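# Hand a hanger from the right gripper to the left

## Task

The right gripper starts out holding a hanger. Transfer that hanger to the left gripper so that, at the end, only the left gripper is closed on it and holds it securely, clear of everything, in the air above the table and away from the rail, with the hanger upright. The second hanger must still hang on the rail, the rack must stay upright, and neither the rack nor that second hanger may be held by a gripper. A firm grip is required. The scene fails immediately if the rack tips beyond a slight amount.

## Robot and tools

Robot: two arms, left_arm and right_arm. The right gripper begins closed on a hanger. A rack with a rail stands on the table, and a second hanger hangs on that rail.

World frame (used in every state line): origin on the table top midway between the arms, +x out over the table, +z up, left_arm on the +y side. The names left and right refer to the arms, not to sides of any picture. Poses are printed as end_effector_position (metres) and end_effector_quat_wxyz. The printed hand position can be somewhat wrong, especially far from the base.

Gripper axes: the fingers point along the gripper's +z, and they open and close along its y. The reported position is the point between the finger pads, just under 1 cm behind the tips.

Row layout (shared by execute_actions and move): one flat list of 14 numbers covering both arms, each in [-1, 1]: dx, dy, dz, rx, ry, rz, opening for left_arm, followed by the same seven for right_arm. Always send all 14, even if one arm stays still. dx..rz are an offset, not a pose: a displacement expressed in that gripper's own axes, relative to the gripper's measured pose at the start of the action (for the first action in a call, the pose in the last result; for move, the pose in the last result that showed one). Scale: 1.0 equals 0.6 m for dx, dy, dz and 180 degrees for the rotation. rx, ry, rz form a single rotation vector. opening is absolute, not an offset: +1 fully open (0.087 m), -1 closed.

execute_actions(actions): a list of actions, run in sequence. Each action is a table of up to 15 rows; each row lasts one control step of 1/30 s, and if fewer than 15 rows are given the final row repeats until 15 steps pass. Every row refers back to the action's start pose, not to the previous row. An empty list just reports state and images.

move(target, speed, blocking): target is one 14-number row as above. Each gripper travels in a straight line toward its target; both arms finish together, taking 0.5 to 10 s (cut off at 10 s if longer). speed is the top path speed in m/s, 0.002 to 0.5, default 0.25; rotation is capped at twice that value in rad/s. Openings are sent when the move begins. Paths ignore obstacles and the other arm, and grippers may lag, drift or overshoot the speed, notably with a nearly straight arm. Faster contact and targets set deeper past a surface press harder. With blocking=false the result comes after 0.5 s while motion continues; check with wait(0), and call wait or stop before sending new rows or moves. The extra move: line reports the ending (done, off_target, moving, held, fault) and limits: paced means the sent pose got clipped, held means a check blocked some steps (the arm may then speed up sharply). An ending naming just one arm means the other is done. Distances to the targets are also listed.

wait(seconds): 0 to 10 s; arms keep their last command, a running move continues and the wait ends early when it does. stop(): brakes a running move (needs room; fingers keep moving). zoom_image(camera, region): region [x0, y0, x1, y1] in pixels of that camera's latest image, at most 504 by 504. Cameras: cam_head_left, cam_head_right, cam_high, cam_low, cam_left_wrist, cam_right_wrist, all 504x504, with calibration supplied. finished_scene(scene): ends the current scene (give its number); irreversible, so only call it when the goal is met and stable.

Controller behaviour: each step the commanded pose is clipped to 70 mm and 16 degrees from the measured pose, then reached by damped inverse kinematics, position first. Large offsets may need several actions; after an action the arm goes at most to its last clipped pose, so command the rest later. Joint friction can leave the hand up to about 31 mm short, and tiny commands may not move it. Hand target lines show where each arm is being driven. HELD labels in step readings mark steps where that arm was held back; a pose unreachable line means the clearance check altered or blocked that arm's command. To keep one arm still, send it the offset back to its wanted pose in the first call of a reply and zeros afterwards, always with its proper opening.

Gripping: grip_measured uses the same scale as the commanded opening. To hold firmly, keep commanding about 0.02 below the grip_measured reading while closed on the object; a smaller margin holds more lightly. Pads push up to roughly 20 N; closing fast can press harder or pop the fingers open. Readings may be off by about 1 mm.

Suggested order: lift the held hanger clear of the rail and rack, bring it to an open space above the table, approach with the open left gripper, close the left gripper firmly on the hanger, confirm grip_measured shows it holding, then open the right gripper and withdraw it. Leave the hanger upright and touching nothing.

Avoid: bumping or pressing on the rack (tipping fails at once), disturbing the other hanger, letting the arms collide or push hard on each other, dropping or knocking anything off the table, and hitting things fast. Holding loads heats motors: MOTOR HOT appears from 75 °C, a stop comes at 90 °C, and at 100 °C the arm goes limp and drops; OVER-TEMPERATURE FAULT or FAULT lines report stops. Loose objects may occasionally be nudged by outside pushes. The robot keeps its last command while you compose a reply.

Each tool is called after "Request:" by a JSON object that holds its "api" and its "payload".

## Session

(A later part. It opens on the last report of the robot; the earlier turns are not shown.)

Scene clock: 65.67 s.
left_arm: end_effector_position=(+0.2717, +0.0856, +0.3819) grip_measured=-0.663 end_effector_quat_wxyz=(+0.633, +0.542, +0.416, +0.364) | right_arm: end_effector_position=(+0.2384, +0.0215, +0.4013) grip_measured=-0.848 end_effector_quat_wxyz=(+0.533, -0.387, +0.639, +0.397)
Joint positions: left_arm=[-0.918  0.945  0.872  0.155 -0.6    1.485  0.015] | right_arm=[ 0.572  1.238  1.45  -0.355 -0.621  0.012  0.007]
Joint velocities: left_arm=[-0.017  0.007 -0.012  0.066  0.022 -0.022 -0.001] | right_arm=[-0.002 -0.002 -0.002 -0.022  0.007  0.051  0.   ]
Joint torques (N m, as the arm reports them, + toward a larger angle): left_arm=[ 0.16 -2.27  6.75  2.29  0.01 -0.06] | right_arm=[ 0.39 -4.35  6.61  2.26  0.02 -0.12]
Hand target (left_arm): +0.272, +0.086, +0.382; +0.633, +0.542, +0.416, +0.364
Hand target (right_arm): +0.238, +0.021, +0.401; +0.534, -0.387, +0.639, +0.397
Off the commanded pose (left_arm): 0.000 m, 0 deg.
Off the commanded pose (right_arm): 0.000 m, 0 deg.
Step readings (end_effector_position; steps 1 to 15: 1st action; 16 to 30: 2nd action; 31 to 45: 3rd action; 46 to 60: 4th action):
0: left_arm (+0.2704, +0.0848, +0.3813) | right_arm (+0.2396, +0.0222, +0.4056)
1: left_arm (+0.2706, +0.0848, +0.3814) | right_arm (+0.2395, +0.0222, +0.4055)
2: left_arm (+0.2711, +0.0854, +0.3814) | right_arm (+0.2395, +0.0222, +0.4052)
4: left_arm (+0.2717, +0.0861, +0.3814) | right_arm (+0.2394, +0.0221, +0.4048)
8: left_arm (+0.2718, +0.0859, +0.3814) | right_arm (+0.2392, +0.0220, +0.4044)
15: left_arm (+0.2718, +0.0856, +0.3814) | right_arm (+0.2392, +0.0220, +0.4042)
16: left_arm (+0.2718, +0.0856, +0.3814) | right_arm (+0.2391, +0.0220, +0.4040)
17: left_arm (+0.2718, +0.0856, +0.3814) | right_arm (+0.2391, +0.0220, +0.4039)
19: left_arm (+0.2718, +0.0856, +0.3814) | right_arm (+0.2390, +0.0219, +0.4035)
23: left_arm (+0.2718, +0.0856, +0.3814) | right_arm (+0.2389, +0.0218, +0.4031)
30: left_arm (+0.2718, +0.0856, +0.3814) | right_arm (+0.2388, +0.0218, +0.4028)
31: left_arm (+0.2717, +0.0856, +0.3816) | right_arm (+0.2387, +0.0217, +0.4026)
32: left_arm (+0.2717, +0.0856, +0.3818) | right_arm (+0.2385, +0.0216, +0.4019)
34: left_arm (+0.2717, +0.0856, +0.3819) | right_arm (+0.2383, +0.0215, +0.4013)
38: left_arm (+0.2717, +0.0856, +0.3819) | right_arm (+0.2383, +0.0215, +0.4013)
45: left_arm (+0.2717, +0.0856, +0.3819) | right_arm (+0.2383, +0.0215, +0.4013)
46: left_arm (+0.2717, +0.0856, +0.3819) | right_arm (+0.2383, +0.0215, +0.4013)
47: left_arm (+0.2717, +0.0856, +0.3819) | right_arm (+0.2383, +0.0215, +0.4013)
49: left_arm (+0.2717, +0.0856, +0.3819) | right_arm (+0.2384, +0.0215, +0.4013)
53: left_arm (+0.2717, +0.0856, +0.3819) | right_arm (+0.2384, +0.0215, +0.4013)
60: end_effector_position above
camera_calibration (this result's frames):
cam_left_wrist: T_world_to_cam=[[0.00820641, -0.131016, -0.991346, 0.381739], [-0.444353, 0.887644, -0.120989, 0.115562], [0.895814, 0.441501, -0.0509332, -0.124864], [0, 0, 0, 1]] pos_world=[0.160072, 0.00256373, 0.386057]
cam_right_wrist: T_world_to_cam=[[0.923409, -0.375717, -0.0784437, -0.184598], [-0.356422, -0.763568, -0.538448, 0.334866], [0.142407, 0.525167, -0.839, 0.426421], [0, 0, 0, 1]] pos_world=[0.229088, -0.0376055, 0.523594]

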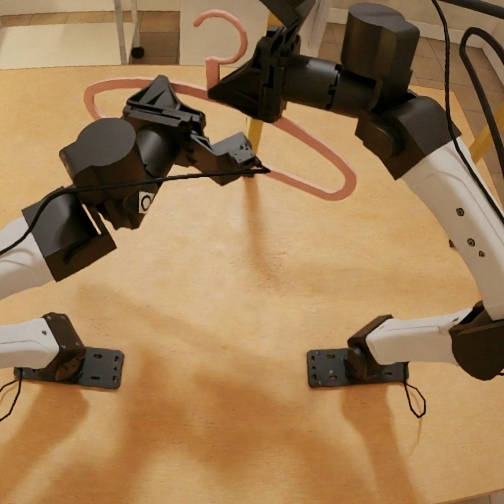

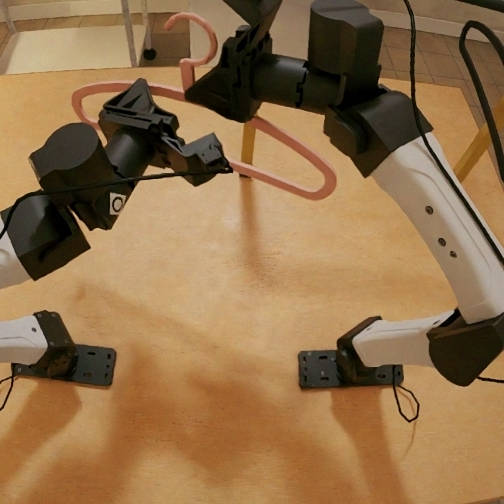

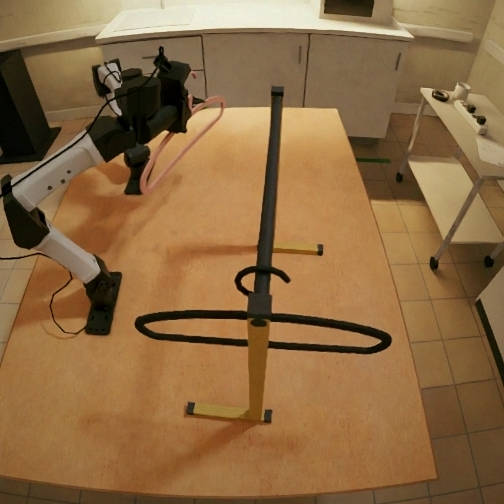

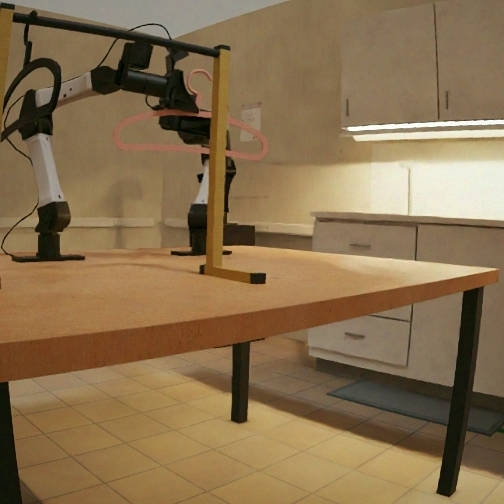

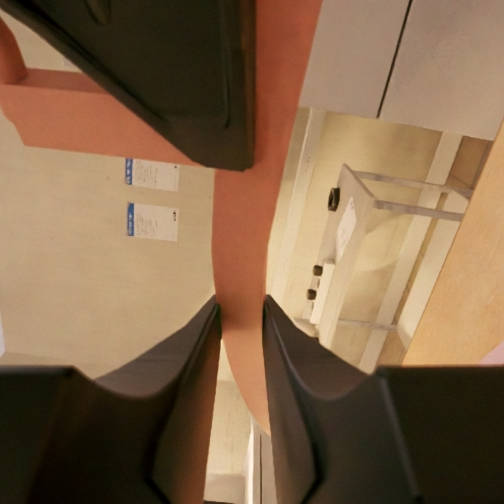

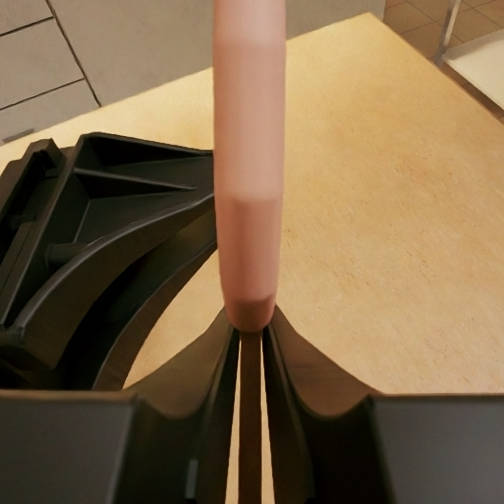

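Release right, retreat back and up; left moves away along +x local.

Request:
{"api": "execute_actions", "payload": {"actions": [[[0,0,0,0,0,0,-0.8,0,0,0,0,0,0,0]],[[0,0,0,0,0,0,-0.8,-0.03,0,-0.1,0,0,0,0]]]}}

Request:
{"api": "move", "payload": {"target": [0.15,0,-0.05,0,0,0,-0.8, -0.1,0,-0.2,0,0,0,0], "speed": 0.1}}

Scene clock: 72.23 s.
left_arm: end_effector_position=(+0.2719, +0.0854, +0.3777) grip_measured=-0.664 end_effector_quat_wxyz=(+0.626, +0.550, +0.416, +0.365) | right_arm: end_effector_position=(+0.2237, -0.0296, +0.4249) grip_measured=+0.000 end_effector_quat_wxyz=(+0.539, -0.382, +0.640, +0.393)
Joint positions: left_arm=[-0.918  0.945  0.872  0.134 -0.6    1.486  0.015] | right_arm=[ 0.4    1.155  1.513 -0.512 -0.775 -0.017  0.044]
Joint velocities: left_arm=[-0.002  0.002 -0.002 -0.095  0.022  0.051 -0.   ] | right_arm=[-0.007  0.007  0.012 -0.095 -0.125 -0.095 -0.001]
Joint torques (N m, as the arm reports them, + toward a larger angle): left_arm=[ 0.2  -2.39  6.77  2.48  0.   -0.04] | right_arm=[-0.2  -3.19  6.94  2.06 -0.04 -0.14]
Hand target (left_arm): +0.272, +0.086, +0.380; +0.629, +0.546, +0.416, +0.365
Hand target (right_arm): +0.218, -0.032, +0.426; +0.534, -0.387, +0.639, +0.397
Off the commanded pose (left_arm): 0.002 m, 1 deg.
Off the commanded pose (right_arm): 0.006 m, 1 deg.
Step readings (end_effector_position; steps 1 to 15: 1st action; 16 to 30: 2nd action):
0: left_arm (+0.2717, +0.0856, +0.3819) | right_arm (+0.2384, +0.0215, +0.4013)
1: left_arm (+0.2717, +0.0856, +0.3819) | right_arm (+0.2384, +0.0215, +0.4013)
2: left_arm (+0.2717, +0.0856, +0.3816) | right_arm (+0.2384, +0.0215, +0.4013)
4: left_arm (+0.2718, +0.0855, +0.3804) | right_arm (+0.2384, +0.0215, +0.4013)
8: left_arm (+0.2718, +0.0855, +0.3800) | right_arm (+0.2384, +0.0215, +0.4013)
15: left_arm (+0.2718, +0.0855, +0.3798) | right_arm (+0.2384, +0.0215, +0.4013)
16: left_arm (+0.2718, +0.0855, +0.3796) | right_arm (+0.2375, +0.0166, +0.4013)
17: left_arm (+0.2718, +0.0855, +0.3793) | right_arm (+0.2399, +0.0055, +0.4002)
19: left_arm (+0.2718, +0.0855, +0.3786) | right_arm (+0.2428, -0.0160, +0.4067)
23: left_arm (+0.2719, +0.0854, +0.3780) | right_arm (+0.2321, -0.0299, +0.4268)
30: end_effector_position above
camera_calibration (this result's frames):
cam_left_wrist: T_world_to_cam=[[-0.00310081, -0.111866, -0.993718, 0.379886], [-0.445666, 0.889734, -0.0987696, 0.107056], [0.895194, 0.44256, -0.0526138, -0.124394], [0, 0, 0, 1]] pos_world=[0.160246, 0.00229639, 0.381529]
cam_right_wrist: T_world_to_cam=[[0.917633, -0.39017, -0.0756138, -0.188707], [-0.366082, -0.755754, -0.542973, 0.307621], [0.154706, 0.525931, -0.836339, 0.471324], [0, 0, 0, 1]] pos_world=[0.212862, -0.0890255, 0.546948]

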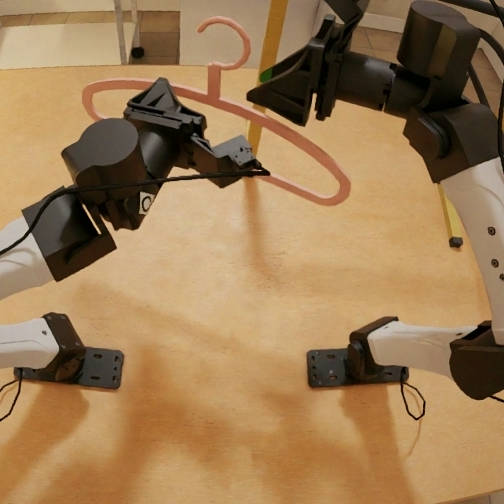

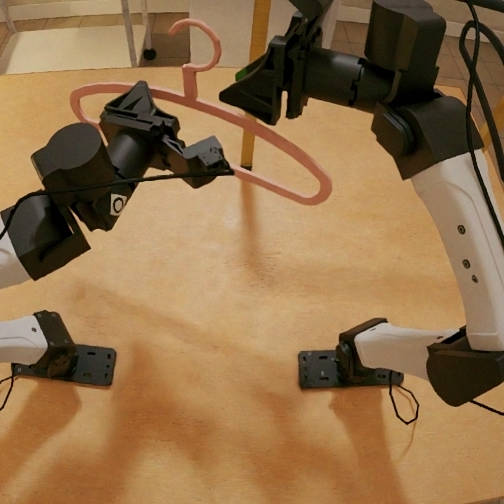

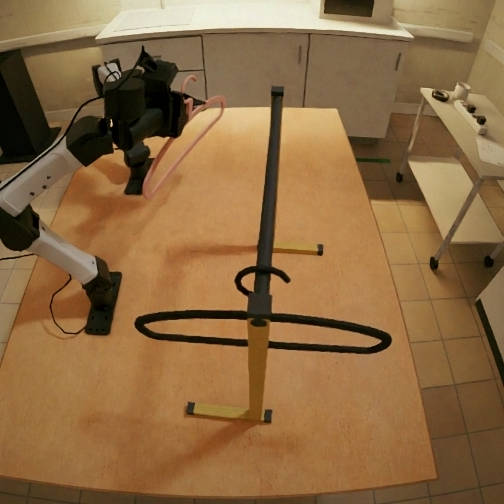

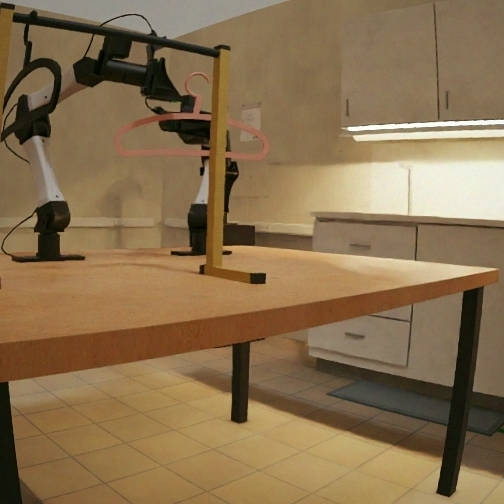

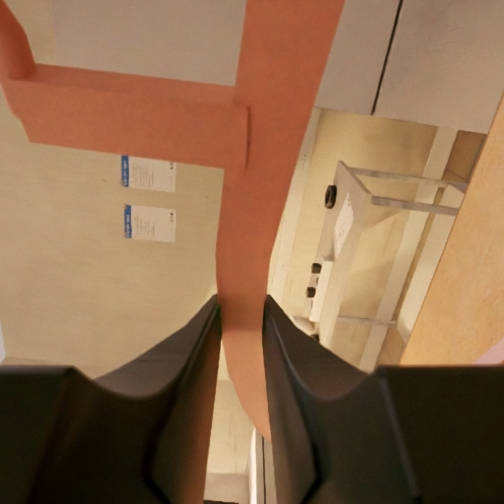

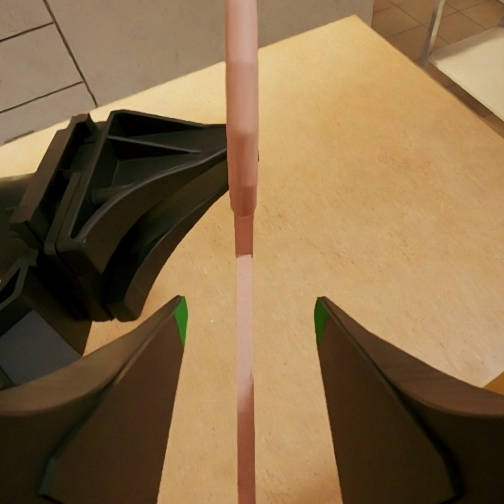

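Scene clock: 74.50 s.
left_arm: end_effector_position=(+0.2844, +0.1774, +0.3658) grip_measured=-0.664 end_effector_quat_wxyz=(+0.620, +0.556, +0.418, +0.364) | right_arm: end_effector_position=(+0.1814, -0.1341, +0.5004) grip_measured=+0.000 end_effector_quat_wxyz=(+0.548, -0.382, +0.638, +0.384)
Joint positions: left_arm=[-0.442  0.703  0.777 -0.041 -0.124  1.461  0.015] | right_arm=[-0.203  1.332  2.189 -1.339 -1.341 -0.398  0.044]
Joint velocities: left_arm=[-0.002  0.002 -0.007 -0.037  0.037  0.007  0.   ] | right_arm=[ 0.002  0.017  0.051 -0.154 -0.022 -0.037  0.   ]
Joint torques (N m, as the arm reports them, + toward a larger angle): left_arm=[ 0.98 -2.2   5.24  2.54  0.04 -0.14] | right_arm=[ 0.51 -0.4   4.99  1.57 -0.26 -0.13]
Hand target (left_arm): +0.282, +0.181, +0.365; +0.626, +0.549, +0.419, +0.363
Hand target (right_arm): +0.185, -0.134, +0.499; +0.541, -0.381, +0.639, +0.392
Off the commanded pose (left_arm): 0.006 m, 1 deg.
Off the commanded pose (right_arm): 0.005 m, 1 deg.
move: done
camera_calibration (this result's frames):
cam_left_wrist: T_world_to_cam=[[-0.0167004, -0.101034, -0.994743, 0.380682], [-0.446727, 0.890814, -0.0829777, 0.0239634], [0.894514, 0.442993, -0.0600114, -0.174133], [0, 0, 0, 1]] pos_world=[0.172827, 0.0942543, 0.370219]
cam_right_wrist: T_world_to_cam=[[0.912652, -0.404923, -0.055716, -0.195996], [-0.367031, -0.751889, -0.547678, 0.25731], [0.179875, 0.520289, -0.834832, 0.589872], [0, 0, 0, 1]] pos_world=[0.167213, -0.192799, 0.622447]

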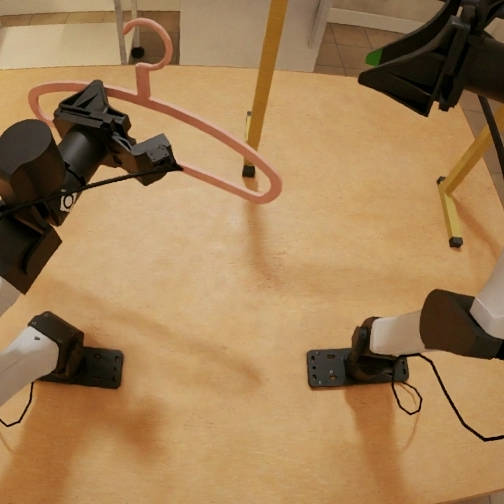

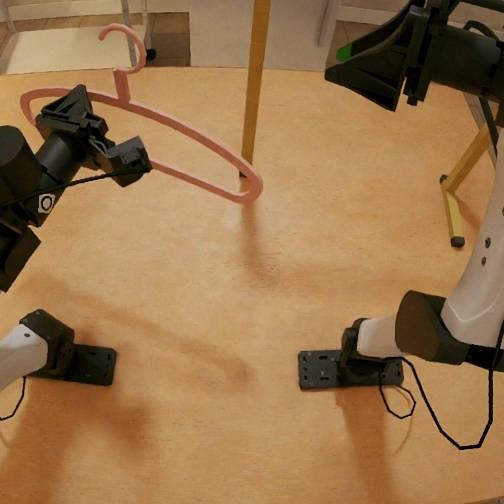

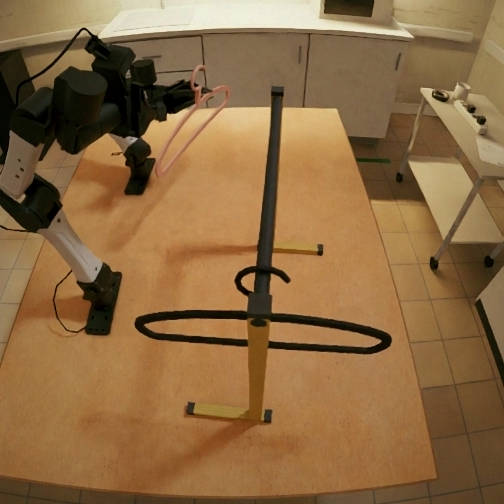

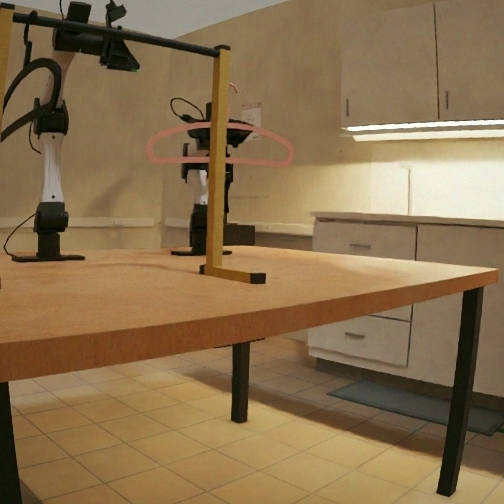

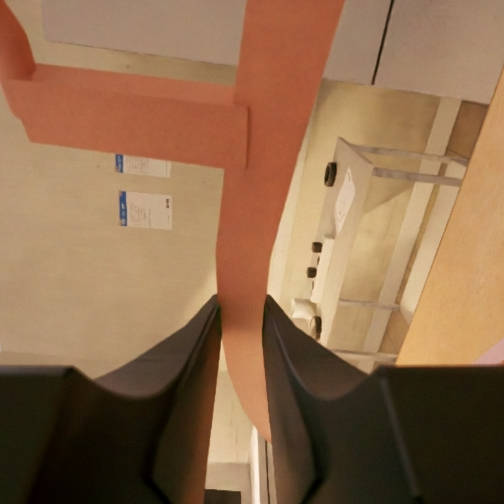

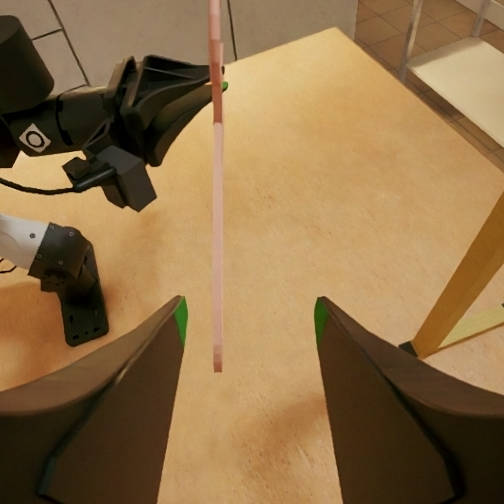

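Request:
{"api": "finished_scene", "payload": {"scene": 1}}

The scene is finished: the task was done.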